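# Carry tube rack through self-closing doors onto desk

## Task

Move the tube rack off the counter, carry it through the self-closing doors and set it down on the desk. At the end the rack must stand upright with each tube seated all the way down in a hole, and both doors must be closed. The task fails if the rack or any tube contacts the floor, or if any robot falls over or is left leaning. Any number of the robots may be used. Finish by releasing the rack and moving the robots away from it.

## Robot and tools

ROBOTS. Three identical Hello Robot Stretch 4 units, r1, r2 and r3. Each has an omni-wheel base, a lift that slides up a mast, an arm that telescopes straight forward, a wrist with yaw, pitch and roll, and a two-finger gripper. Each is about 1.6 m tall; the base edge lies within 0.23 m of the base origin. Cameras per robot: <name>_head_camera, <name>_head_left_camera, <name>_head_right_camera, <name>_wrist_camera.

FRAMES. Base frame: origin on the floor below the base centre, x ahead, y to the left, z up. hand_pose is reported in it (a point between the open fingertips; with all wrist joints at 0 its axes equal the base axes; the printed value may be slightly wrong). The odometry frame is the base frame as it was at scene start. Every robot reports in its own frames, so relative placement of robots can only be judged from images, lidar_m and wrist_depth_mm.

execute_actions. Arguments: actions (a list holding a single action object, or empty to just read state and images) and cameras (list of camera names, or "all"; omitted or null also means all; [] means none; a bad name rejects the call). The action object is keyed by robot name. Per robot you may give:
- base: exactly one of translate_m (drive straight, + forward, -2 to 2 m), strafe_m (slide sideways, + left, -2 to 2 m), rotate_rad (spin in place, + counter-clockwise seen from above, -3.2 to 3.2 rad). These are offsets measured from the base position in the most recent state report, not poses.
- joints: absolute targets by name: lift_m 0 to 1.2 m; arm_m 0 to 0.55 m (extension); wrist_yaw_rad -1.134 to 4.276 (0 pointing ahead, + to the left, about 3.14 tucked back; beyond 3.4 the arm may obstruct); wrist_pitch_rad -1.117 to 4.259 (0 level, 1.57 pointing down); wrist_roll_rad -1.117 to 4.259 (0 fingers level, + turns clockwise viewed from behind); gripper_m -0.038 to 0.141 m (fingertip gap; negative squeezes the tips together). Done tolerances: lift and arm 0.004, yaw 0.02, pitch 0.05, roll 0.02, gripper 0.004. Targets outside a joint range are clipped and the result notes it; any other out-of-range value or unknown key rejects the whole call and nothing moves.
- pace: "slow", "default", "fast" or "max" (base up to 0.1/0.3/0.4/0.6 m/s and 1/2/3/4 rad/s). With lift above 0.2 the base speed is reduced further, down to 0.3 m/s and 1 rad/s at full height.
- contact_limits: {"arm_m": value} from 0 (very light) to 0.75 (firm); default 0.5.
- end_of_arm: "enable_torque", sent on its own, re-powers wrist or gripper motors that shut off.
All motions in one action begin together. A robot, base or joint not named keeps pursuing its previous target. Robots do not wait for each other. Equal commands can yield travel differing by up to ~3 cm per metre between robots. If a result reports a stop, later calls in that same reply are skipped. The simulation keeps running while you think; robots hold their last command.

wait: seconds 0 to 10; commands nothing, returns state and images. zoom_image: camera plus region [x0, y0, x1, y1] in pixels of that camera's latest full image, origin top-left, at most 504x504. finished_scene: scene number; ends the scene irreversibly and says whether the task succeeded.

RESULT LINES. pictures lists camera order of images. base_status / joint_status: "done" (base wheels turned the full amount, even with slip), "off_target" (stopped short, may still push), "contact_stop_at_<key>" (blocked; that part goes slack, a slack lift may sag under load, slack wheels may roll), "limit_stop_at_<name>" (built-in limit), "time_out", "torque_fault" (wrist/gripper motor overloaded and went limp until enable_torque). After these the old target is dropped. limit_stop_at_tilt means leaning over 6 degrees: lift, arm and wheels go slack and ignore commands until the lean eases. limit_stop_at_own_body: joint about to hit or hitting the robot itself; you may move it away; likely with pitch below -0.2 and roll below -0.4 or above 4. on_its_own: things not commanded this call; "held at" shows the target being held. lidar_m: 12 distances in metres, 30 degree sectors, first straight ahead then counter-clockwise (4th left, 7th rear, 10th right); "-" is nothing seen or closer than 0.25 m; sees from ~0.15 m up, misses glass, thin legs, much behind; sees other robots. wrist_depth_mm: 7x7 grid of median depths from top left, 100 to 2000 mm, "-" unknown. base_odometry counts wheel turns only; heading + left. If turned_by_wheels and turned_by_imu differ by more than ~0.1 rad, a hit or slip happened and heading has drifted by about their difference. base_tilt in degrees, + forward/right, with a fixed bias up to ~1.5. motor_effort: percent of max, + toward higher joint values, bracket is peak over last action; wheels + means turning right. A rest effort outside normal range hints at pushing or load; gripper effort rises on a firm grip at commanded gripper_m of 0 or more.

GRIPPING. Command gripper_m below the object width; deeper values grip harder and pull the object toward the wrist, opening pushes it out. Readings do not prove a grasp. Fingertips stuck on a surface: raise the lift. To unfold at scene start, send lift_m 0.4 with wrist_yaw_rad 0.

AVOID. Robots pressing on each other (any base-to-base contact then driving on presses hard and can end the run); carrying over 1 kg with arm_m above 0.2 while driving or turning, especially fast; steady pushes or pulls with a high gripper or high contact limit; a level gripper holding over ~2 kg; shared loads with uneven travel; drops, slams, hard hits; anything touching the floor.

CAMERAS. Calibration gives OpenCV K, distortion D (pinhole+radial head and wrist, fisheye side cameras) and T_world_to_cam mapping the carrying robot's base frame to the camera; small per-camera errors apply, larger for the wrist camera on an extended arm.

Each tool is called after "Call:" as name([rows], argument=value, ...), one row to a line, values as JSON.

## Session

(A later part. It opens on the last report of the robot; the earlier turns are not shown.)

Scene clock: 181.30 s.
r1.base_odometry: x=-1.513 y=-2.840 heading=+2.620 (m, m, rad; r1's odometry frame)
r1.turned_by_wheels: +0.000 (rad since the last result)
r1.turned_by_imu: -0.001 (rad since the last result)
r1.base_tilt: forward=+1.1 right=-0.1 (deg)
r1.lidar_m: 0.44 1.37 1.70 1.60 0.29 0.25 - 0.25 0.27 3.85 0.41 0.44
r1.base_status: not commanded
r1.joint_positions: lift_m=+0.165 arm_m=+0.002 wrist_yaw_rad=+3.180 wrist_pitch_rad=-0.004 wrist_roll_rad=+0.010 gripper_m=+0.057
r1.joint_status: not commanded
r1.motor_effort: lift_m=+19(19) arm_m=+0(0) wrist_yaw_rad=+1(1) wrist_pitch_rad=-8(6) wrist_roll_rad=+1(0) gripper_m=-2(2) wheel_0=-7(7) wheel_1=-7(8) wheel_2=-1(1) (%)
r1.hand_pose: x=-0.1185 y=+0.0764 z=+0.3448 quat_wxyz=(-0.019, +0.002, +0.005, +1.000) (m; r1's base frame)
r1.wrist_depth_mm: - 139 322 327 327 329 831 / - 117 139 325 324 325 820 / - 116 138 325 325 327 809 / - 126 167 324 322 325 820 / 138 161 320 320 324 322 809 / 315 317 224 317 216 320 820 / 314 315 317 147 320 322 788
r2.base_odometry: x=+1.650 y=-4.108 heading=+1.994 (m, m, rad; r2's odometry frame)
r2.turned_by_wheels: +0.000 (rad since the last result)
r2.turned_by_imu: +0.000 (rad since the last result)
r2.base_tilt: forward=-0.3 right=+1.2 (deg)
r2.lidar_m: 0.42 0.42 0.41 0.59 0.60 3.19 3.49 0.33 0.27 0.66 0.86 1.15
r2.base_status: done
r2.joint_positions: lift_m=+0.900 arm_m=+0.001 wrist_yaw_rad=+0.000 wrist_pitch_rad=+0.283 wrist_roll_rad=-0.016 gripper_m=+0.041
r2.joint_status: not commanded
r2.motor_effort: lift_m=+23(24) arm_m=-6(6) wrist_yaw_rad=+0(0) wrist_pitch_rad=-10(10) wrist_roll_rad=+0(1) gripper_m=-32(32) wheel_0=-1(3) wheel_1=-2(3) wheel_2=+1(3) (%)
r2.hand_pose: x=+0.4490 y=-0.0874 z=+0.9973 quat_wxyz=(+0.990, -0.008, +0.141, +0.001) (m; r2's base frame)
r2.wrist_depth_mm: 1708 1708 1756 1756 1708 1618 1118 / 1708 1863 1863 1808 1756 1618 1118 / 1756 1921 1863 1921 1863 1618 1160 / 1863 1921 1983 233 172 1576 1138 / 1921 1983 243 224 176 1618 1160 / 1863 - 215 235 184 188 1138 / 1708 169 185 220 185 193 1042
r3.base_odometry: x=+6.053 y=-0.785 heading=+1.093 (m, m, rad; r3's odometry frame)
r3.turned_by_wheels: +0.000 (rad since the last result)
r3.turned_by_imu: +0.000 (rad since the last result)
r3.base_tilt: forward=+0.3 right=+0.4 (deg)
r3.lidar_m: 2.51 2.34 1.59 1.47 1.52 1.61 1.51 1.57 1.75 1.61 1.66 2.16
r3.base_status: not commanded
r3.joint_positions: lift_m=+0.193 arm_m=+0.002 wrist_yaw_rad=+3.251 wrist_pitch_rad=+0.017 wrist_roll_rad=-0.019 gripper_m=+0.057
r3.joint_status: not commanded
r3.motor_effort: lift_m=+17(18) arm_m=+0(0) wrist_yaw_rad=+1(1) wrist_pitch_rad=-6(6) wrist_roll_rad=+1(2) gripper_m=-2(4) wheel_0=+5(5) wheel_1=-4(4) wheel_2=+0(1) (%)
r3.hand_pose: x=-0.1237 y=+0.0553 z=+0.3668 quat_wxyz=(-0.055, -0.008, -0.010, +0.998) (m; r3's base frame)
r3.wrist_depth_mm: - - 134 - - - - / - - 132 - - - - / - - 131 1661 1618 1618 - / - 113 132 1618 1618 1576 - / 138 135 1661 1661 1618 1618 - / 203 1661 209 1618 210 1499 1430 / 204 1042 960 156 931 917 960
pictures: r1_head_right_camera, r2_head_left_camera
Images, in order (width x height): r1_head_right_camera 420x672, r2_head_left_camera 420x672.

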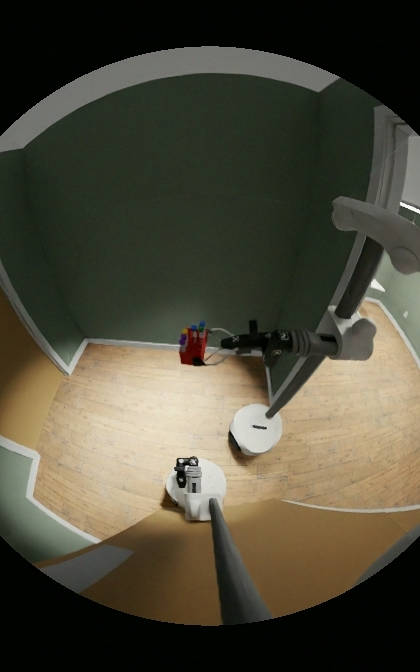

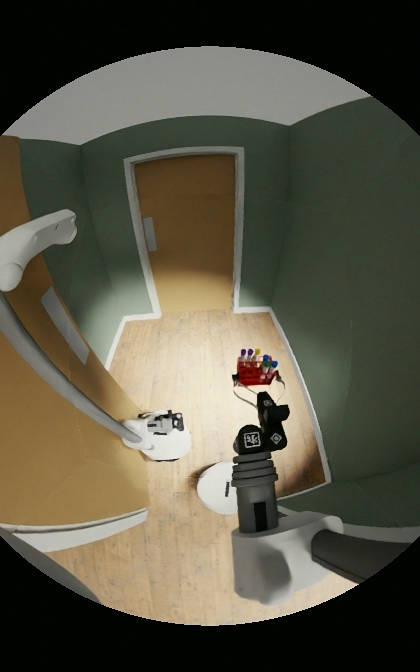

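Call:
execute_actions([
  {"r2":{"base":{"strafe_m":0.13},"pace":"slow"}},
], cameras=[])

Call:
execute_actions([
  {"r2":{"base":{"translate_m":-1.4}}},
], cameras=[])

Call:
execute_actions([
  {"r2":{"base":{"rotate_rad":-1.57},"joints":{"lift_m":1.0},"pace":"slow"},"r1":{"base":{"strafe_m":0.7}}},
], cameras=["r1_head_right_camera","r2_head_camera","r2_wrist_camera"])

Scene clock: 187.10 s.
r1.base_odometry: x=-1.513 y=-2.840 heading=+2.620 (m, m, rad; r1's odometry frame)
r1.turned_by_wheels: +0.000 (rad since the last result)
r1.turned_by_imu: -0.002 (rad since the last result)
r1.base_tilt: forward=+1.0 right=+0.0 (deg)
r1.lidar_m: 0.31 1.39 1.71 1.60 0.29 0.26 - 0.25 0.27 0.37 0.31 0.31
r1.base_status: not commanded
r1.joint_positions: lift_m=+0.165 arm_m=+0.002 wrist_yaw_rad=+3.180 wrist_pitch_rad=-0.004 wrist_roll_rad=+0.010 gripper_m=+0.057
r1.joint_status: not commanded
r1.motor_effort: lift_m=+19(19) arm_m=+0(0) wrist_yaw_rad=+1(2) wrist_pitch_rad=-6(6) wrist_roll_rad=+1(0) gripper_m=-2(3) wheel_0=-7(7) wheel_1=-7(8) wheel_2=-1(1) (%)
r1.hand_pose: x=-0.1185 y=+0.0764 z=+0.3448 quat_wxyz=(-0.019, +0.002, +0.005, +1.000) (m; r1's base frame)
r1.wrist_depth_mm: - 139 324 329 329 327 820 / - 117 139 325 327 327 820 / - 116 138 325 324 325 820 / - 126 167 324 325 324 820 / 138 161 319 322 322 325 809 / 317 319 224 320 216 322 809 / 315 317 319 147 319 320 798
r2.base_odometry: x=+1.532 y=-4.161 heading=+1.994 (m, m, rad; r2's odometry frame)
r2.turned_by_wheels: +0.000 (rad since the last result)
r2.turned_by_imu: +0.001 (rad since the last result)
r2.base_tilt: forward=-0.3 right=+1.2 (deg)
r2.lidar_m: 0.42 0.32 0.34 0.45 0.46 3.00 3.50 3.55 0.39 0.68 0.97 1.34
r2.base_status: done
r2.joint_positions: lift_m=+0.900 arm_m=+0.001 wrist_yaw_rad=+0.000 wrist_pitch_rad=+0.283 wrist_roll_rad=-0.016 gripper_m=+0.041
r2.joint_status: not commanded
r2.motor_effort: lift_m=+24(24) arm_m=-6(6) wrist_yaw_rad=+0(1) wrist_pitch_rad=-11(11) wrist_roll_rad=+1(1) gripper_m=-33(34) wheel_0=-3(6) wheel_1=+2(6) wheel_2=+1(2) (%)
r2.hand_pose: x=+0.4490 y=-0.0874 z=+0.9973 quat_wxyz=(+0.990, -0.008, +0.141, +0.001) (m; r2's base frame)
r2.wrist_depth_mm: 1708 1708 1808 1808 1708 1661 1308 / 1756 1808 1808 1863 1708 1756 1308 / 1708 1808 1863 1921 1808 1808 1308 / 1708 1863 1983 232 172 1863 1336 / 1756 1921 243 224 177 1921 1336 / 1661 - 215 235 185 187 1308 / 1576 169 186 219 185 1499 1229
r3.base_odometry: x=+6.053 y=-0.785 heading=+1.093 (m, m, rad; r3's odometry frame)
r3.turned_by_wheels: +0.000 (rad since the last result)
r3.turned_by_imu: +0.000 (rad since the last result)
r3.base_tilt: forward=+0.3 right=+0.4 (deg)
r3.lidar_m: 2.52 2.30 1.61 1.45 1.51 1.63 1.53 1.57 1.72 1.61 1.65 2.15
r3.base_status: not commanded
r3.joint_positions: lift_m=+0.193 arm_m=+0.002 wrist_yaw_rad=+3.251 wrist_pitch_rad=+0.017 wrist_roll_rad=-0.019 gripper_m=+0.057
r3.joint_status: not commanded
r3.motor_effort: lift_m=+17(18) arm_m=+0(0) wrist_yaw_rad=+1(1) wrist_pitch_rad=-6(6) wrist_roll_rad=-1(1) gripper_m=-2(4) wheel_0=+5(5) wheel_1=-4(4) wheel_2=+1(1) (%)
r3.hand_pose: x=-0.1237 y=+0.0553 z=+0.3668 quat_wxyz=(-0.055, -0.008, -0.010, +0.998) (m; r3's base frame)
r3.wrist_depth_mm: - - 134 - - - - / - - 132 - - - - / - - 131 1618 1618 1618 - / - 113 132 1661 1618 1618 - / 138 135 1661 1618 1618 1618 - / 203 1661 209 1618 209 1499 1430 / 204 1042 976 156 946 917 976
pictures: none
No camera images: the call's "cameras" was empty. Leave "cameras" out to get every camera's image.

Scene clock: 193.23 s.
r1.base_odometry: x=-1.513 y=-2.840 heading=+2.620 (m, m, rad; r1's odometry frame)
r1.turned_by_wheels: +0.000 (rad since the last result)
r1.turned_by_imu: -0.002 (rad since the last result)
r1.base_tilt: forward=+1.1 right=+0.0 (deg)
r1.lidar_m: 1.29 1.37 1.70 1.63 0.30 0.25 - 0.25 0.27 1.34 0.90 0.94
r1.base_status: not commanded
r1.joint_positions: lift_m=+0.165 arm_m=+0.002 wrist_yaw_rad=+3.180 wrist_pitch_rad=-0.004 wrist_roll_rad=+0.010 gripper_m=+0.057
r1.joint_status: not commanded
r1.motor_effort: lift_m=+19(19) arm_m=+0(0) wrist_yaw_rad=+1(1) wrist_pitch_rad=-6(8) wrist_roll_rad=+1(1) gripper_m=-3(3) wheel_0=-7(7) wheel_1=-8(8) wheel_2=-1(1) (%)
r1.hand_pose: x=-0.1185 y=+0.0764 z=+0.3448 quat_wxyz=(-0.019, +0.002, +0.005, +1.000) (m; r1's base frame)
r1.wrist_depth_mm: - 139 324 325 329 330 842 / - 118 139 325 329 327 820 / - 116 138 324 324 325 820 / - 126 167 325 324 324 820 / 137 161 320 319 324 324 831 / 317 319 223 320 216 324 798 / 314 317 319 147 319 320 788
r2.base_odometry: x=+2.106 y=-5.438 heading=+1.994 (m, m, rad; r2's odometry frame)
r2.turned_by_wheels: +0.000 (rad since the last result)
r2.turned_by_imu: +0.003 (rad since the last result)
r2.base_tilt: forward=-0.3 right=+1.2 (deg)
r2.lidar_m: 0.42 1.16 1.50 2.12 2.20 2.12 2.04 2.11 1.89 1.82 1.55 1.13
r2.base_status: done
r2.joint_positions: lift_m=+0.900 arm_m=+0.001 wrist_yaw_rad=+0.000 wrist_pitch_rad=+0.283 wrist_roll_rad=-0.016 gripper_m=+0.041
r2.joint_status: not commanded
r2.motor_effort: lift_m=+23(24) arm_m=-6(6) wrist_yaw_rad=+1(1) wrist_pitch_rad=-11(11) wrist_roll_rad=+0(1) gripper_m=-31(30) wheel_0=+1(0) wheel_1=+0(5) wheel_2=-1(8) (%)
r2.hand_pose: x=+0.4490 y=-0.0874 z=+0.9973 quat_wxyz=(+0.990, -0.008, +0.141, +0.001) (m; r2's base frame)
r2.wrist_depth_mm: 831 1308 - - - 788 798 / 820 1255 - - - 809 820 / 854 1182 - - - 842 854 / 878 1160 1464 232 171 866 878 / 904 1160 242 225 176 904 904 / 917 1008 216 235 184 187 931 / 976 170 185 220 185 193 946
r3.base_odometry: x=+6.053 y=-0.785 heading=+1.093 (m, m, rad; r3's odometry frame)
r3.turned_by_wheels: +0.000 (rad since the last result)
r3.turned_by_imu: +0.000 (rad since the last result)
r3.base_tilt: forward=+0.3 right=+0.3 (deg)
r3.lidar_m: 2.49 2.30 1.57 1.46 1.53 1.65 1.53 1.57 1.73 1.63 1.66 2.16
r3.base_status: not commanded
r3.joint_positions: lift_m=+0.193 arm_m=+0.002 wrist_yaw_rad=+3.251 wrist_pitch_rad=+0.017 wrist_roll_rad=-0.019 gripper_m=+0.057
r3.joint_status: not commanded
r3.motor_effort: lift_m=+18(18) arm_m=-1(0) wrist_yaw_rad=+1(1) wrist_pitch_rad=-6(6) wrist_roll_rad=-1(2) gripper_m=-4(3) wheel_0=+5(5) wheel_1=-5(4) wheel_2=+1(1) (%)
r3.hand_pose: x=-0.1237 y=+0.0553 z=+0.3668 quat_wxyz=(-0.055, -0.008, -0.010, +0.998) (m; r3's base frame)
r3.wrist_depth_mm: - - 134 - - - - / - - 132 - - - - / - - 131 1661 1618 1618 - / - 113 132 1618 1618 1618 - / 138 135 1661 1661 1618 1618 - / 203 1618 209 1618 209 1499 1430 / 204 1025 960 156 931 904 976
pictures: none
No camera images: the call's "cameras" was empty. Leave "cameras" out to get every camera's image.

Scene clock: 196.90 s.
r1.base_odometry: x=-1.862 y=-3.447 heading=+2.620 (m, m, rad; r1's odometry frame)
r1.turned_by_wheels: +0.000 (rad since the last result)
r1.turned_by_imu: -0.001 (rad since the last result)
r1.base_tilt: forward=+1.1 right=-0.1 (deg)
r1.lidar_m: 1.35 1.23 0.97 0.92 0.90 0.70 0.67 0.75 1.12 0.52 0.52 1.37
r1.base_status: done
r1.joint_positions: lift_m=+0.165 arm_m=+0.002 wrist_yaw_rad=+3.180 wrist_pitch_rad=-0.004 wrist_roll_rad=+0.010 gripper_m=+0.057
r1.joint_status: not commanded
r1.motor_effort: lift_m=+19(19) arm_m=-1(1) wrist_yaw_rad=+1(2) wrist_pitch_rad=-6(5) wrist_roll_rad=+1(1) gripper_m=-2(2) wheel_0=-5(17) wheel_1=+2(15) wheel_2=+2(2) (%)
r1.hand_pose: x=-0.1185 y=+0.0764 z=+0.3448 quat_wxyz=(-0.019, +0.002, +0.005, +1.000) (m; r1's base frame)
r1.wrist_depth_mm: - 139 831 798 798 778 750 / - 117 139 809 788 768 750 / - 116 138 809 788 768 759 / - 126 167 798 798 768 741 / 138 161 820 820 788 759 759 / 878 866 223 798 216 759 741 / 866 842 820 147 778 759 732
r2.base_odometry: x=+2.106 y=-5.438 heading=+0.424 (m, m, rad; r2's odometry frame)
r2.turned_by_wheels: -1.570 (rad since the last result)
r2.turned_by_imu: -1.568 (rad since the last result)
r2.base_tilt: forward=-0.3 right=+1.2 (deg)
r2.lidar_m: 0.43 1.53 1.13 1.47 1.17 1.54 2.10 2.19 2.12 2.04 2.11 0.43
r2.base_status: done
r2.joint_positions: lift_m=+1.000 arm_m=+0.001 wrist_yaw_rad=+0.000 wrist_pitch_rad=+0.283 wrist_roll_rad=-0.016 gripper_m=+0.041
r2.joint_status: all done
r2.motor_effort: lift_m=+25(28) arm_m=-6(6) wrist_yaw_rad=+0(0) wrist_pitch_rad=-11(11) wrist_roll_rad=+2(0) gripper_m=-33(31) wheel_0=+1(3) wheel_1=+1(5) wheel_2=+1(6) (%)
r2.hand_pose: x=+0.4490 y=-0.0874 z=+1.0972 quat_wxyz=(+0.990, -0.008, +0.141, +0.001) (m; r2's base frame)
r2.wrist_depth_mm: 1756 - - - - - - / 1708 - - - - - - / 1661 - - - - - - / 1708 - - 233 171 - - / 1618 - 244 224 176 - - / 1661 - 215 235 184 187 - / 1537 169 186 219 184 1708 1661
r3.base_odometry: x=+6.053 y=-0.785 heading=+1.093 (m, m, rad; r3's odometry frame)
r3.turned_by_wheels: +0.000 (rad since the last result)
r3.turned_by_imu: +0.000 (rad since the last result)
r3.base_tilt: forward=+0.3 right=+0.4 (deg)
r3.lidar_m: 2.51 2.29 1.58 1.47 1.52 1.64 1.53 1.57 1.71 1.61 1.65 2.16
r3.base_status: not commanded
r3.joint_positions: lift_m=+0.193 arm_m=+0.002 wrist_yaw_rad=+3.251 wrist_pitch_rad=+0.017 wrist_roll_rad=-0.019 gripper_m=+0.057
r3.joint_status: not commanded
r3.motor_effort: lift_m=+18(18) arm_m=+0(0) wrist_yaw_rad=+1(1) wrist_pitch_rad=-6(6) wrist_roll_rad=+2(0) gripper_m=-3(4) wheel_0=+5(5) wheel_1=-4(4) wheel_2=+1(1) (%)
r3.hand_pose: x=-0.1237 y=+0.0553 z=+0.3668 quat_wxyz=(-0.055, -0.008, -0.010, +0.998) (m; r3's base frame)
r3.wrist_depth_mm: - - 134 - - - - / - - 132 - - - - / - - 131 1661 1618 1618 - / - 113 132 1618 1576 1618 - / 138 135 1618 1618 1618 1618 - / 203 1661 208 1618 210 1464 1430 / 205 1042 960 156 946 904 991
pictures: r1_head_right_camera, r2_head_camera, r2_wrist_camera
camera_calibration (this result's frames):
r2_wrist_camera: T_world_to_cam=[[0.0186476, -0.999353, -0.0307521, -0.0525986], [-0.240279, 0.0253768, -0.970372, 1.24346], [0.970525, 0.0254842, -0.23965, 0.0550794], [0, 0, 0, 1]] pos_world=[0.246301, -0.0855232, 1.2182]
Images, in order (width x height): r1_head_right_camera 420x672, r2_head_camera 420x560, r2_wrist_camera 616x392.

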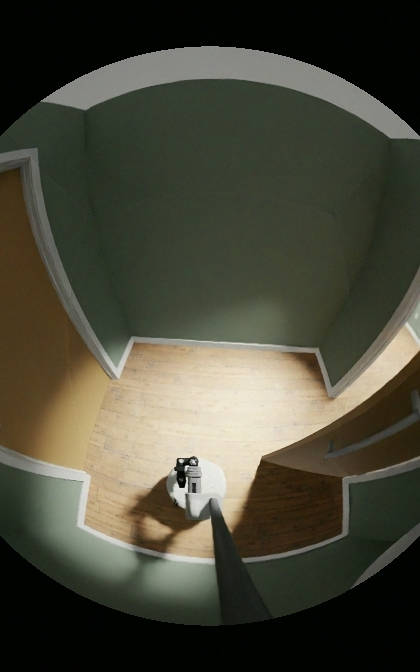

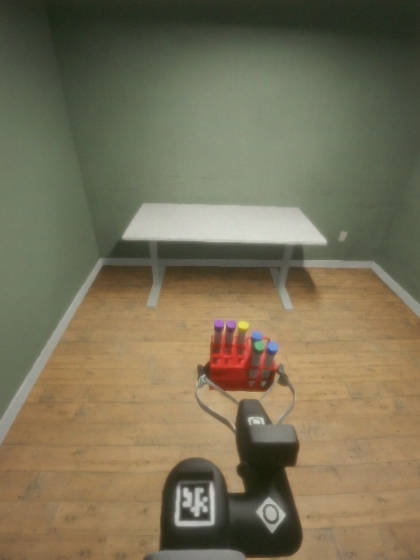

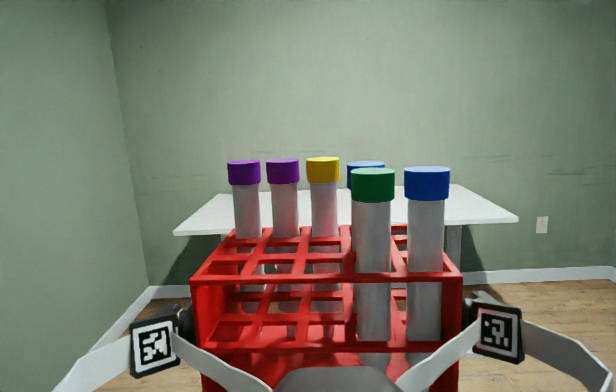

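Call:
execute_actions([
  {"r2":{"base":{"translate_m":1.35},"joints":{"lift_m":0.82,"arm_m":0.12}}},
], cameras=["r2_head_camera","r1_head_right_camera"])

Scene clock: 205.50 s.
r1.base_odometry: x=-1.862 y=-3.447 heading=+2.620 (m, m, rad; r1's odometry frame)
r1.turned_by_wheels: +0.000 (rad since the last result)
r1.turned_by_imu: -0.003 (rad since the last result)
r1.base_tilt: forward=+1.1 right=-0.1 (deg)
r1.lidar_m: 1.36 1.22 1.00 0.91 0.88 0.68 0.69 0.75 1.12 1.25 1.39 1.39
r1.base_status: not commanded
r1.joint_positions: lift_m=+0.165 arm_m=+0.002 wrist_yaw_rad=+3.180 wrist_pitch_rad=-0.004 wrist_roll_rad=+0.010 gripper_m=+0.057
r1.joint_status: not commanded
r1.motor_effort: lift_m=+19(18) arm_m=+0(0) wrist_yaw_rad=+1(1) wrist_pitch_rad=-6(6) wrist_roll_rad=+0(0) gripper_m=-2(0) wheel_0=-5(5) wheel_1=+2(2) wheel_2=+1(1) (%)
r1.hand_pose: x=-0.1185 y=+0.0764 z=+0.3448 quat_wxyz=(-0.019, +0.002, +0.005, +1.000) (m; r1's base frame)
r1.wrist_depth_mm: - 139 831 831 798 778 768 / - 117 139 820 798 778 750 / - 116 138 820 788 768 759 / - 126 167 809 778 768 741 / 137 161 820 809 778 759 741 / 866 854 223 809 215 750 750 / 854 842 809 147 759 741 723
r2.base_odometry: x=+3.337 y=-4.882 heading=+0.424 (m, m, rad; r2's odometry frame)
r2.turned_by_wheels: +0.000 (rad since the last result)
r2.turned_by_imu: -0.001 (rad since the last result)
r2.base_tilt: forward=-0.3 right=+1.2 (deg)
r2.lidar_m: 0.47 0.51 0.70 1.07 1.10 1.66 3.52 2.90 2.12 2.02 0.68 0.50
r2.base_status: done
r2.joint_positions: lift_m=+0.820 arm_m=+0.119 wrist_yaw_rad=+0.000 wrist_pitch_rad=+0.284 wrist_roll_rad=-0.016 gripper_m=+0.041
r2.joint_status: all done
r2.motor_effort: lift_m=+18(23) arm_m=+6(8) wrist_yaw_rad=-1(1) wrist_pitch_rad=-10(10) wrist_roll_rad=+1(1) gripper_m=-31(31) wheel_0=-1(7) wheel_1=+1(6) wheel_2=+1(7) (%)
r2.hand_pose: x=+0.5667 y=-0.0874 z=+0.9178 quat_wxyz=(+0.990, -0.008, +0.141, +0.001) (m; r2's base frame)
r2.wrist_depth_mm: 878 878 878 866 854 866 866 / 891 891 917 904 917 891 904 / 917 931 946 931 917 917 946 / 960 960 946 232 172 960 960 / 991 917 244 224 177 798 788 / 676 640 215 236 185 188 574 / 504 169 185 220 184 194 421
r3.base_odometry: x=+6.053 y=-0.785 heading=+1.093 (m, m, rad; r3's odometry frame)
r3.turned_by_wheels: +0.000 (rad since the last result)
r3.turned_by_imu: +0.000 (rad since the last result)
r3.base_tilt: forward=+0.3 right=+0.3 (deg)
r3.lidar_m: 2.50 2.34 1.59 1.47 1.51 1.65 1.54 1.56 1.74 1.61 1.64 2.14
r3.base_status: not commanded
r3.joint_positions: lift_m=+0.193 arm_m=+0.002 wrist_yaw_rad=+3.251 wrist_pitch_rad=+0.017 wrist_roll_rad=-0.019 gripper_m=+0.057
r3.joint_status: not commanded
r3.motor_effort: lift_m=+18(18) arm_m=+0(1) wrist_yaw_rad=+1(1) wrist_pitch_rad=-6(6) wrist_roll_rad=-2(0) gripper_m=-4(3) wheel_0=+5(5) wheel_1=-5(4) wheel_2=+1(1) (%)
r3.hand_pose: x=-0.1237 y=+0.0553 z=+0.3668 quat_wxyz=(-0.055, -0.008, -0.010, +0.998) (m; r3's base frame)
r3.wrist_depth_mm: - - 134 - - - - / - - 132 - - - - / - - 131 1576 1618 1618 - / - 114 132 1618 1618 1618 - / 138 135 1576 1618 1618 1576 - / 203 1661 209 1661 210 1499 1430 / 204 1042 960 156 931 917 976
pictures: r1_head_right_camera, r2_head_camera
Images, in order (width x height): r1_head_right_camera 420x672, r2_head_camera 420x560.

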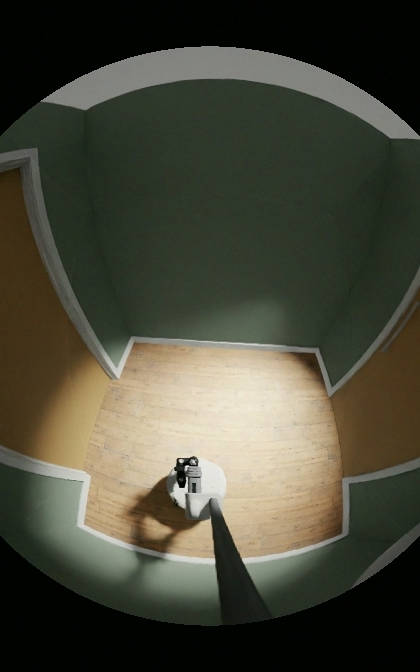

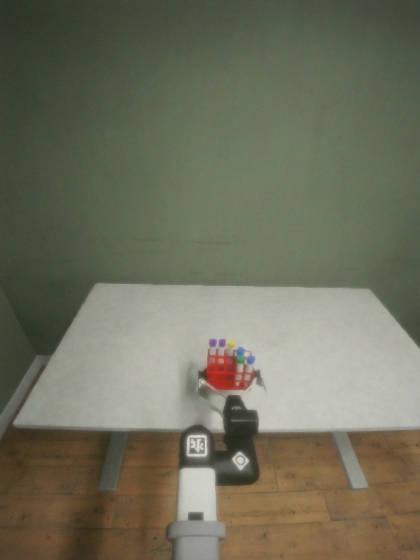

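Call:
execute_actions([
  {"r2":{"joints":{"lift_m":0.7,"arm_m":0.22}}},
], cameras=[])

Call:
execute_actions([
  {"r2":{"joints":{"lift_m":0.668},"pace":"slow"}},
], cameras=["r2_wrist_camera"])

Scene clock: 209.67 s.
r1.base_odometry: x=-1.862 y=-3.447 heading=+2.620 (m, m, rad; r1's odometry frame)
r1.turned_by_wheels: +0.000 (rad since the last result)
r1.turned_by_imu: -0.001 (rad since the last result)
r1.base_tilt: forward=+1.1 right=+0.0 (deg)
r1.lidar_m: 1.34 1.25 1.01 0.91 0.88 0.68 0.68 0.72 1.13 1.27 1.39 1.39
r1.base_status: not commanded
r1.joint_positions: lift_m=+0.165 arm_m=+0.002 wrist_yaw_rad=+3.180 wrist_pitch_rad=-0.004 wrist_roll_rad=+0.010 gripper_m=+0.057
r1.joint_status: not commanded
r1.motor_effort: lift_m=+18(19) arm_m=+0(0) wrist_yaw_rad=+2(1) wrist_pitch_rad=-9(6) wrist_roll_rad=+1(1) gripper_m=-2(1) wheel_0=-4(4) wheel_1=+2(2) wheel_2=+1(1) (%)
r1.hand_pose: x=-0.1185 y=+0.0764 z=+0.3448 quat_wxyz=(-0.019, +0.002, +0.005, +1.000) (m; r1's base frame)
r1.wrist_depth_mm: - 139 831 809 798 778 759 / - 118 139 809 798 768 750 / - 116 138 809 788 759 750 / - 126 167 798 788 768 759 / 137 161 809 798 778 759 741 / 878 842 224 809 216 750 750 / 854 854 798 147 768 750 732
r2.base_odometry: x=+3.337 y=-4.882 heading=+0.424 (m, m, rad; r2's odometry frame)
r2.turned_by_wheels: +0.000 (rad since the last result)
r2.turned_by_imu: +0.001 (rad since the last result)
r2.base_tilt: forward=-0.3 right=+1.3 (deg)
r2.lidar_m: 0.48 0.50 0.70 1.07 1.13 1.67 3.51 2.92 2.12 2.01 0.67 0.49
r2.base_status: not commanded
r2.joint_positions: lift_m=+0.700 arm_m=+0.219 wrist_yaw_rad=+0.000 wrist_pitch_rad=+0.283 wrist_roll_rad=-0.016 gripper_m=+0.041
r2.joint_status: all done
r2.motor_effort: lift_m=+18(16) arm_m=+6(9) wrist_yaw_rad=-1(0) wrist_pitch_rad=-10(11) wrist_roll_rad=+2(1) gripper_m=-28(33) wheel_0=-1(1) wheel_1=+1(1) wheel_2=+0(0) (%)
r2.hand_pose: x=+0.6668 y=-0.0874 z=+0.7978 quat_wxyz=(+0.990, -0.008, +0.141, +0.001) (m; r2's base frame)
r2.wrist_depth_mm: 778 778 778 759 778 768 778 / 809 809 798 809 788 798 798 / 842 831 831 820 820 820 820 / 854 854 732 232 171 778 768 / 585 569 243 225 176 496 480 / 407 399 215 234 184 187 353 / 314 169 185 219 184 193 259
r3.base_odometry: x=+6.053 y=-0.785 heading=+1.093 (m, m, rad; r3's odometry frame)
r3.turned_by_wheels: +0.000 (rad since the last result)
r3.turned_by_imu: +0.000 (rad since the last result)
r3.base_tilt: forward=+0.3 right=+0.3 (deg)
r3.lidar_m: 2.52 2.29 1.59 1.47 1.51 1.64 1.54 1.58 1.75 1.58 1.65 2.14
r3.base_status: not commanded
r3.joint_positions: lift_m=+0.193 arm_m=+0.002 wrist_yaw_rad=+3.251 wrist_pitch_rad=+0.017 wrist_roll_rad=-0.019 gripper_m=+0.057
r3.joint_status: not commanded
r3.motor_effort: lift_m=+18(17) arm_m=+0(0) wrist_yaw_rad=+1(1) wrist_pitch_rad=-6(6) wrist_roll_rad=+1(0) gripper_m=-2(4) wheel_0=+5(5) wheel_1=-4(4) wheel_2=+1(0) (%)
r3.hand_pose: x=-0.1237 y=+0.0553 z=+0.3668 quat_wxyz=(-0.055, -0.008, -0.010, +0.998) (m; r3's base frame)
r3.wrist_depth_mm: - - 134 - - - - / - - 132 - - - - / - - 131 1661 1661 1576 - / - 114 132 1618 1618 1618 - / 138 135 1661 1661 1576 1618 - / 203 1708 209 1576 209 1499 1430 / 204 1042 960 155 946 917 976
pictures: none
No camera images: the call's "cameras" was empty. Leave "cameras" out to get every camera's image.

Scene clock: 210.73 s.
r1.base_odometry: x=-1.862 y=-3.447 heading=+2.620 (m, m, rad; r1's odometry frame)
r1.turned_by_wheels: +0.000 (rad since the last result)
r1.turned_by_imu: +0.000 (rad since the last result)
r1.base_tilt: forward=+1.1 right=-0.1 (deg)
r1.lidar_m: 1.35 1.23 0.99 0.91 0.90 0.69 0.68 0.73 1.11 1.26 1.37 1.39
r1.base_status: not commanded
r1.joint_positions: lift_m=+0.165 arm_m=+0.002 wrist_yaw_rad=+3.180 wrist_pitch_rad=-0.004 wrist_roll_rad=+0.010 gripper_m=+0.057
r1.joint_status: not commanded
r1.motor_effort: lift_m=+19(19) arm_m=+0(0) wrist_yaw_rad=+2(1) wrist_pitch_rad=-9(7) wrist_roll_rad=+1(1) gripper_m=-2(1) wheel_0=-4(4) wheel_1=+2(2) wheel_2=+2(1) (%)
r1.hand_pose: x=-0.1185 y=+0.0764 z=+0.3448 quat_wxyz=(-0.019, +0.002, +0.005, +1.000) (m; r1's base frame)
r1.wrist_depth_mm: - 139 842 809 788 768 750 / - 118 139 820 788 768 759 / - 116 138 798 788 768 759 / - 126 167 809 788 768 741 / 137 161 820 798 778 768 732 / 866 866 223 809 216 759 741 / 878 831 809 147 768 750 741
r2.base_odometry: x=+3.337 y=-4.882 heading=+0.424 (m, m, rad; r2's odometry frame)
r2.turned_by_wheels: +0.000 (rad since the last result)
r2.turned_by_imu: +0.000 (rad since the last result)
r2.base_tilt: forward=-0.3 right=+1.2 (deg)
r2.lidar_m: 0.48 0.51 0.69 1.08 1.12 1.68 3.53 2.91 2.12 2.01 0.69 0.50
r2.base_status: not commanded
r2.joint_positions: lift_m=+0.668 arm_m=+0.219 wrist_yaw_rad=+0.000 wrist_pitch_rad=+0.283 wrist_roll_rad=-0.016 gripper_m=+0.041
r2.joint_status: all done
r2.motor_effort: lift_m=+18(17) arm_m=+6(6) wrist_yaw_rad=-1(1) wrist_pitch_rad=-11(11) wrist_roll_rad=+2(1) gripper_m=-32(33) wheel_0=-1(1) wheel_1=+1(1) wheel_2=+1(1) (%)
r2.hand_pose: x=+0.6668 y=-0.0874 z=+0.7658 quat_wxyz=(+0.990, -0.008, +0.141, +0.001) (m; r2's base frame)
r2.wrist_depth_mm: 778 788 788 768 768 778 778 / 798 809 809 809 798 798 809 / 842 820 831 820 831 820 831 / 842 831 621 233 172 654 627 / 496 473 243 225 176 413 402 / 342 330 215 236 183 188 297 / 260 169 186 220 184 193 214
r3.base_odometry: x=+6.053 y=-0.785 heading=+1.093 (m, m, rad; r3's odometry frame)
r3.turned_by_wheels: +0.000 (rad since the last result)
r3.turned_by_imu: +0.000 (rad since the last result)
r3.base_tilt: forward=+0.3 right=+0.3 (deg)
r3.lidar_m: 2.50 2.30 1.58 1.46 1.51 1.65 1.53 1.57 1.72 1.61 1.65 2.15
r3.base_status: not commanded
r3.joint_positions: lift_m=+0.193 arm_m=+0.002 wrist_yaw_rad=+3.251 wrist_pitch_rad=+0.017 wrist_roll_rad=-0.019 gripper_m=+0.057
r3.joint_status: not commanded
r3.motor_effort: lift_m=+18(18) arm_m=+0(0) wrist_yaw_rad=+1(1) wrist_pitch_rad=-6(6) wrist_roll_rad=-1(1) gripper_m=-4(4) wheel_0=+5(5) wheel_1=-4(4) wheel_2=+1(1) (%)
r3.hand_pose: x=-0.1237 y=+0.0553 z=+0.3668 quat_wxyz=(-0.055, -0.008, -0.010, +0.998) (m; r3's base frame)
r3.wrist_depth_mm: - - 134 - - - - / - - 132 - - - - / - - 131 1618 1661 1618 - / - 114 132 1618 1618 1618 - / 138 135 1618 1661 1576 1576 - / 203 1661 208 1618 210 1499 1430 / 204 1025 960 156 931 917 976
pictures: r2_wrist_camera
camera_calibration (this result's frames):
r2_wrist_camera: T_world_to_cam=[[0.0189416, -0.999348, -0.0307521, -0.0669647], [-0.240285, 0.0253061, -0.970372, 0.974196], [0.970517, 0.0257697, -0.239649, -0.235657], [0, 0, 0, 1]] pos_world=[0.464063, -0.0855014, 0.886799]
Images, in order (width x height): r2_wrist_camera 616x392.

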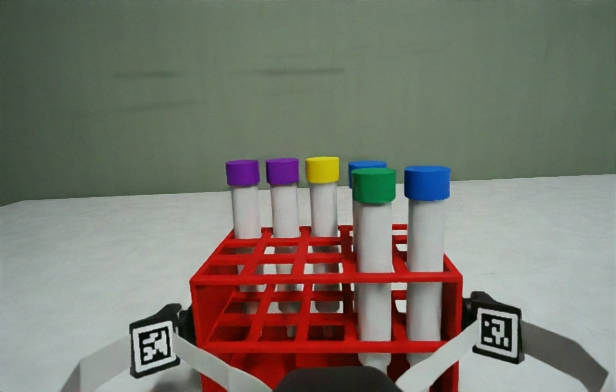

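Call:
execute_actions([
  {"r2":{"joints":{"lift_m":0.663,"gripper_m":0.14},"pace":"slow"}},
], cameras=[])

Call:
execute_actions([
  {"r2":{"base":{"translate_m":-0.3},"joints":{"arm_m":0}}},
], cameras=["r2_wrist_camera"])

Scene clock: 216.77 s.
r1.base_odometry: x=-1.862 y=-3.447 heading=+2.620 (m, m, rad; r1's odometry frame)
r1.turned_by_wheels: +0.000 (rad since the last result)
r1.turned_by_imu: -0.002 (rad since the last result)
r1.base_tilt: forward=+1.0 right=-0.1 (deg)
r1.lidar_m: 1.36 1.23 1.00 0.89 0.91 0.69 0.69 0.73 1.12 1.26 1.39 1.38
r1.base_status: not commanded
r1.joint_positions: lift_m=+0.165 arm_m=+0.002 wrist_yaw_rad=+3.180 wrist_pitch_rad=-0.004 wrist_roll_rad=+0.010 gripper_m=+0.057
r1.joint_status: not commanded
r1.motor_effort: lift_m=+19(19) arm_m=+0(0) wrist_yaw_rad=+1(1) wrist_pitch_rad=-7(7) wrist_roll_rad=+1(0) gripper_m=-3(3) wheel_0=-4(5) wheel_1=+2(2) wheel_2=+1(1) (%)
r1.hand_pose: x=-0.1185 y=+0.0764 z=+0.3448 quat_wxyz=(-0.019, +0.002, +0.005, +1.000) (m; r1's base frame)
r1.wrist_depth_mm: - 139 842 831 809 768 750 / - 117 139 809 798 788 750 / - 116 138 809 788 778 741 / - 126 167 809 788 768 750 / 137 161 820 798 798 759 741 / 866 842 223 798 215 759 750 / 842 831 809 147 759 759 741
r2.base_odometry: x=+3.337 y=-4.882 heading=+0.424 (m, m, rad; r2's odometry frame)
r2.turned_by_wheels: +0.000 (rad since the last result)
r2.turned_by_imu: +0.001 (rad since the last result)
r2.base_tilt: forward=-0.3 right=+1.2 (deg)
r2.lidar_m: 0.49 0.49 0.69 1.08 1.11 1.67 3.51 2.91 2.10 2.01 0.69 0.51
r2.base_status: not commanded
r2.joint_positions: lift_m=+0.663 arm_m=+0.219 wrist_yaw_rad=+0.000 wrist_pitch_rad=+0.282 wrist_roll_rad=-0.016 gripper_m=+0.140
r2.joint_status: all done
r2.motor_effort: lift_m=+18(15) arm_m=+7(6) wrist_yaw_rad=+0(0) wrist_pitch_rad=-6(11) wrist_roll_rad=+2(1) gripper_m=+0(34) wheel_0=-1(1) wheel_1=+1(1) wheel_2=+1(0) (%)
r2.hand_pose: x=+0.6669 y=-0.0874 z=+0.7613 quat_wxyz=(+0.990, -0.008, +0.140, +0.001) (m; r2's base frame)
r2.wrist_depth_mm: 778 778 768 778 778 778 768 / 809 778 809 798 798 809 809 / 820 831 820 842 831 820 820 / 854 809 683 262 197 647 621 / 477 466 389 262 202 404 397 / 332 324 225 247 209 198 289 / 254 240 231 164 214 213 229
r3.base_odometry: x=+6.053 y=-0.785 heading=+1.093 (m, m, rad; r3's odometry frame)
r3.turned_by_wheels: +0.000 (rad since the last result)
r3.turned_by_imu: +0.000 (rad since the last result)
r3.base_tilt: forward=+0.2 right=+0.4 (deg)
r3.lidar_m: 2.49 2.33 1.58 1.48 1.52 1.64 1.53 1.57 1.75 1.63 1.65 2.15
r3.base_status: not commanded
r3.joint_positions: lift_m=+0.193 arm_m=+0.002 wrist_yaw_rad=+3.251 wrist_pitch_rad=+0.017 wrist_roll_rad=-0.019 gripper_m=+0.057
r3.joint_status: not commanded
r3.motor_effort: lift_m=+17(18) arm_m=+0(0) wrist_yaw_rad=+1(1) wrist_pitch_rad=-6(6) wrist_roll_rad=-1(2) gripper_m=-2(2) wheel_0=+5(5) wheel_1=-4(5) wheel_2=+1(1) (%)
r3.hand_pose: x=-0.1237 y=+0.0553 z=+0.3668 quat_wxyz=(-0.055, -0.008, -0.010, +0.998) (m; r3's base frame)
r3.wrist_depth_mm: - - 134 - - - - / - - 132 - - - - / - - 131 1661 1661 1661 - / - 113 132 1618 1576 1576 - / 138 135 1618 1618 1618 1618 - / 202 1708 208 1618 209 1464 1464 / 205 1042 976 156 931 917 991
pictures: none
No camera images: the call's "cameras" was empty. Leave "cameras" out to get every camera's image.

Scene clock: 219.23 s.
r1.base_odometry: x=-1.862 y=-3.447 heading=+2.620 (m, m, rad; r1's odometry frame)
r1.turned_by_wheels: +0.000 (rad since the last result)
r1.turned_by_imu: -0.001 (rad since the last result)
r1.base_tilt: forward=+1.0 right=+0.0 (deg)
r1.lidar_m: 1.35 1.25 1.00 0.91 0.89 0.69 0.69 0.73 1.14 1.26 1.38 1.35
r1.base_status: not commanded
r1.joint_positions: lift_m=+0.165 arm_m=+0.002 wrist_yaw_rad=+3.180 wrist_pitch_rad=-0.004 wrist_roll_rad=+0.010 gripper_m=+0.057
r1.joint_status: not commanded
r1.motor_effort: lift_m=+19(18) arm_m=+0(1) wrist_yaw_rad=+1(1) wrist_pitch_rad=-5(6) wrist_roll_rad=+1(1) gripper_m=-3(2) wheel_0=-4(4) wheel_1=+2(2) wheel_2=+1(1) (%)
r1.hand_pose: x=-0.1185 y=+0.0764 z=+0.3448 quat_wxyz=(-0.019, +0.002, +0.005, +1.000) (m; r1's base frame)
r1.wrist_depth_mm: - 139 831 809 798 778 750 / - 117 139 820 798 768 750 / - 116 138 820 798 768 750 / - 126 167 809 778 759 741 / 138 161 820 798 798 759 750 / 854 842 223 798 216 759 732 / 854 842 820 147 750 759 723
r2.base_odometry: x=+3.063 y=-5.006 heading=+0.424 (m, m, rad; r2's odometry frame)
r2.turned_by_wheels: +0.000 (rad since the last result)
r2.turned_by_imu: +0.001 (rad since the last result)
r2.base_tilt: forward=-0.3 right=+1.2 (deg)
r2.lidar_m: 0.76 0.81 1.13 1.08 1.13 1.64 3.18 2.90 2.12 2.03 1.11 0.79
r2.base_status: done
r2.joint_positions: lift_m=+0.663 arm_m=+0.001 wrist_yaw_rad=+0.000 wrist_pitch_rad=+0.282 wrist_roll_rad=-0.016 gripper_m=+0.140
r2.joint_status: all done
r2.motor_effort: lift_m=+18(18) arm_m=-7(7) wrist_yaw_rad=+0(1) wrist_pitch_rad=-7(7) wrist_roll_rad=+2(1) gripper_m=-1(2) wheel_0=-1(1) wheel_1=-1(7) wheel_2=-2(9) (%)
r2.hand_pose: x=+0.4491 y=-0.0874 z=+0.7611 quat_wxyz=(+0.990, -0.008, +0.141, +0.001) (m; r2's base frame)
r2.wrist_depth_mm: 1281 1281 1255 1308 1255 1255 1255 / 1308 1336 1336 1308 1281 1308 1281 / 1366 1366 1336 1255 1336 1336 1366 / 866 831 778 715 691 661 615 / 1464 1008 1464 1464 1464 1430 1430 / 1499 1060 1499 1464 1499 201 1499 / 1464 1229 1366 164 1281 1281 1205
r3.base_odometry: x=+6.053 y=-0.785 heading=+1.093 (m, m, rad; r3's odometry frame)
r3.turned_by_wheels: +0.000 (rad since the last result)
r3.turned_by_imu: +0.000 (rad since the last result)
r3.base_tilt: forward=+0.3 right=+0.3 (deg)
r3.lidar_m: 2.48 2.31 1.59 1.46 1.53 1.63 1.53 1.59 1.74 1.61 1.63 2.15
r3.base_status: not commanded
r3.joint_positions: lift_m=+0.193 arm_m=+0.002 wrist_yaw_rad=+3.251 wrist_pitch_rad=+0.017 wrist_roll_rad=-0.019 gripper_m=+0.057
r3.joint_status: not commanded
r3.motor_effort: lift_m=+18(18) arm_m=+0(0) wrist_yaw_rad=+1(1) wrist_pitch_rad=-6(6) wrist_roll_rad=+1(0) gripper_m=-5(4) wheel_0=+5(5) wheel_1=-5(4) wheel_2=+1(1) (%)
r3.hand_pose: x=-0.1237 y=+0.0553 z=+0.3668 quat_wxyz=(-0.055, -0.008, -0.010, +0.998) (m; r3's base frame)
r3.wrist_depth_mm: - - 134 - - - - / - - 132 - - - - / - - 131 1618 1661 1618 - / - 113 132 1618 1661 1618 - / 138 135 1661 1661 1661 1618 - / 203 1661 208 1576 210 1499 1430 / 205 1060 960 156 931 917 976
pictures: r2_wrist_camera
camera_calibration (this result's frames):
r2_wrist_camera: T_world_to_cam=[[0.018696, -0.999353, -0.0307291, -0.0629719], [-0.239072, 0.0253746, -0.97067, 0.91708], [0.970822, 0.0254941, -0.238443, -0.0266419], [0, 0, 0, 1]] pos_world=[0.24629, -0.0855225, 0.881895]
Images, in order (width x height): r2_wrist_camera 616x392.

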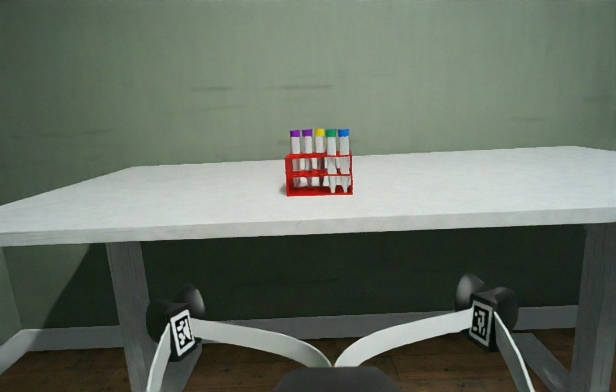

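Call:
finished_scene(scene=2)

The scene is finished: the task was done.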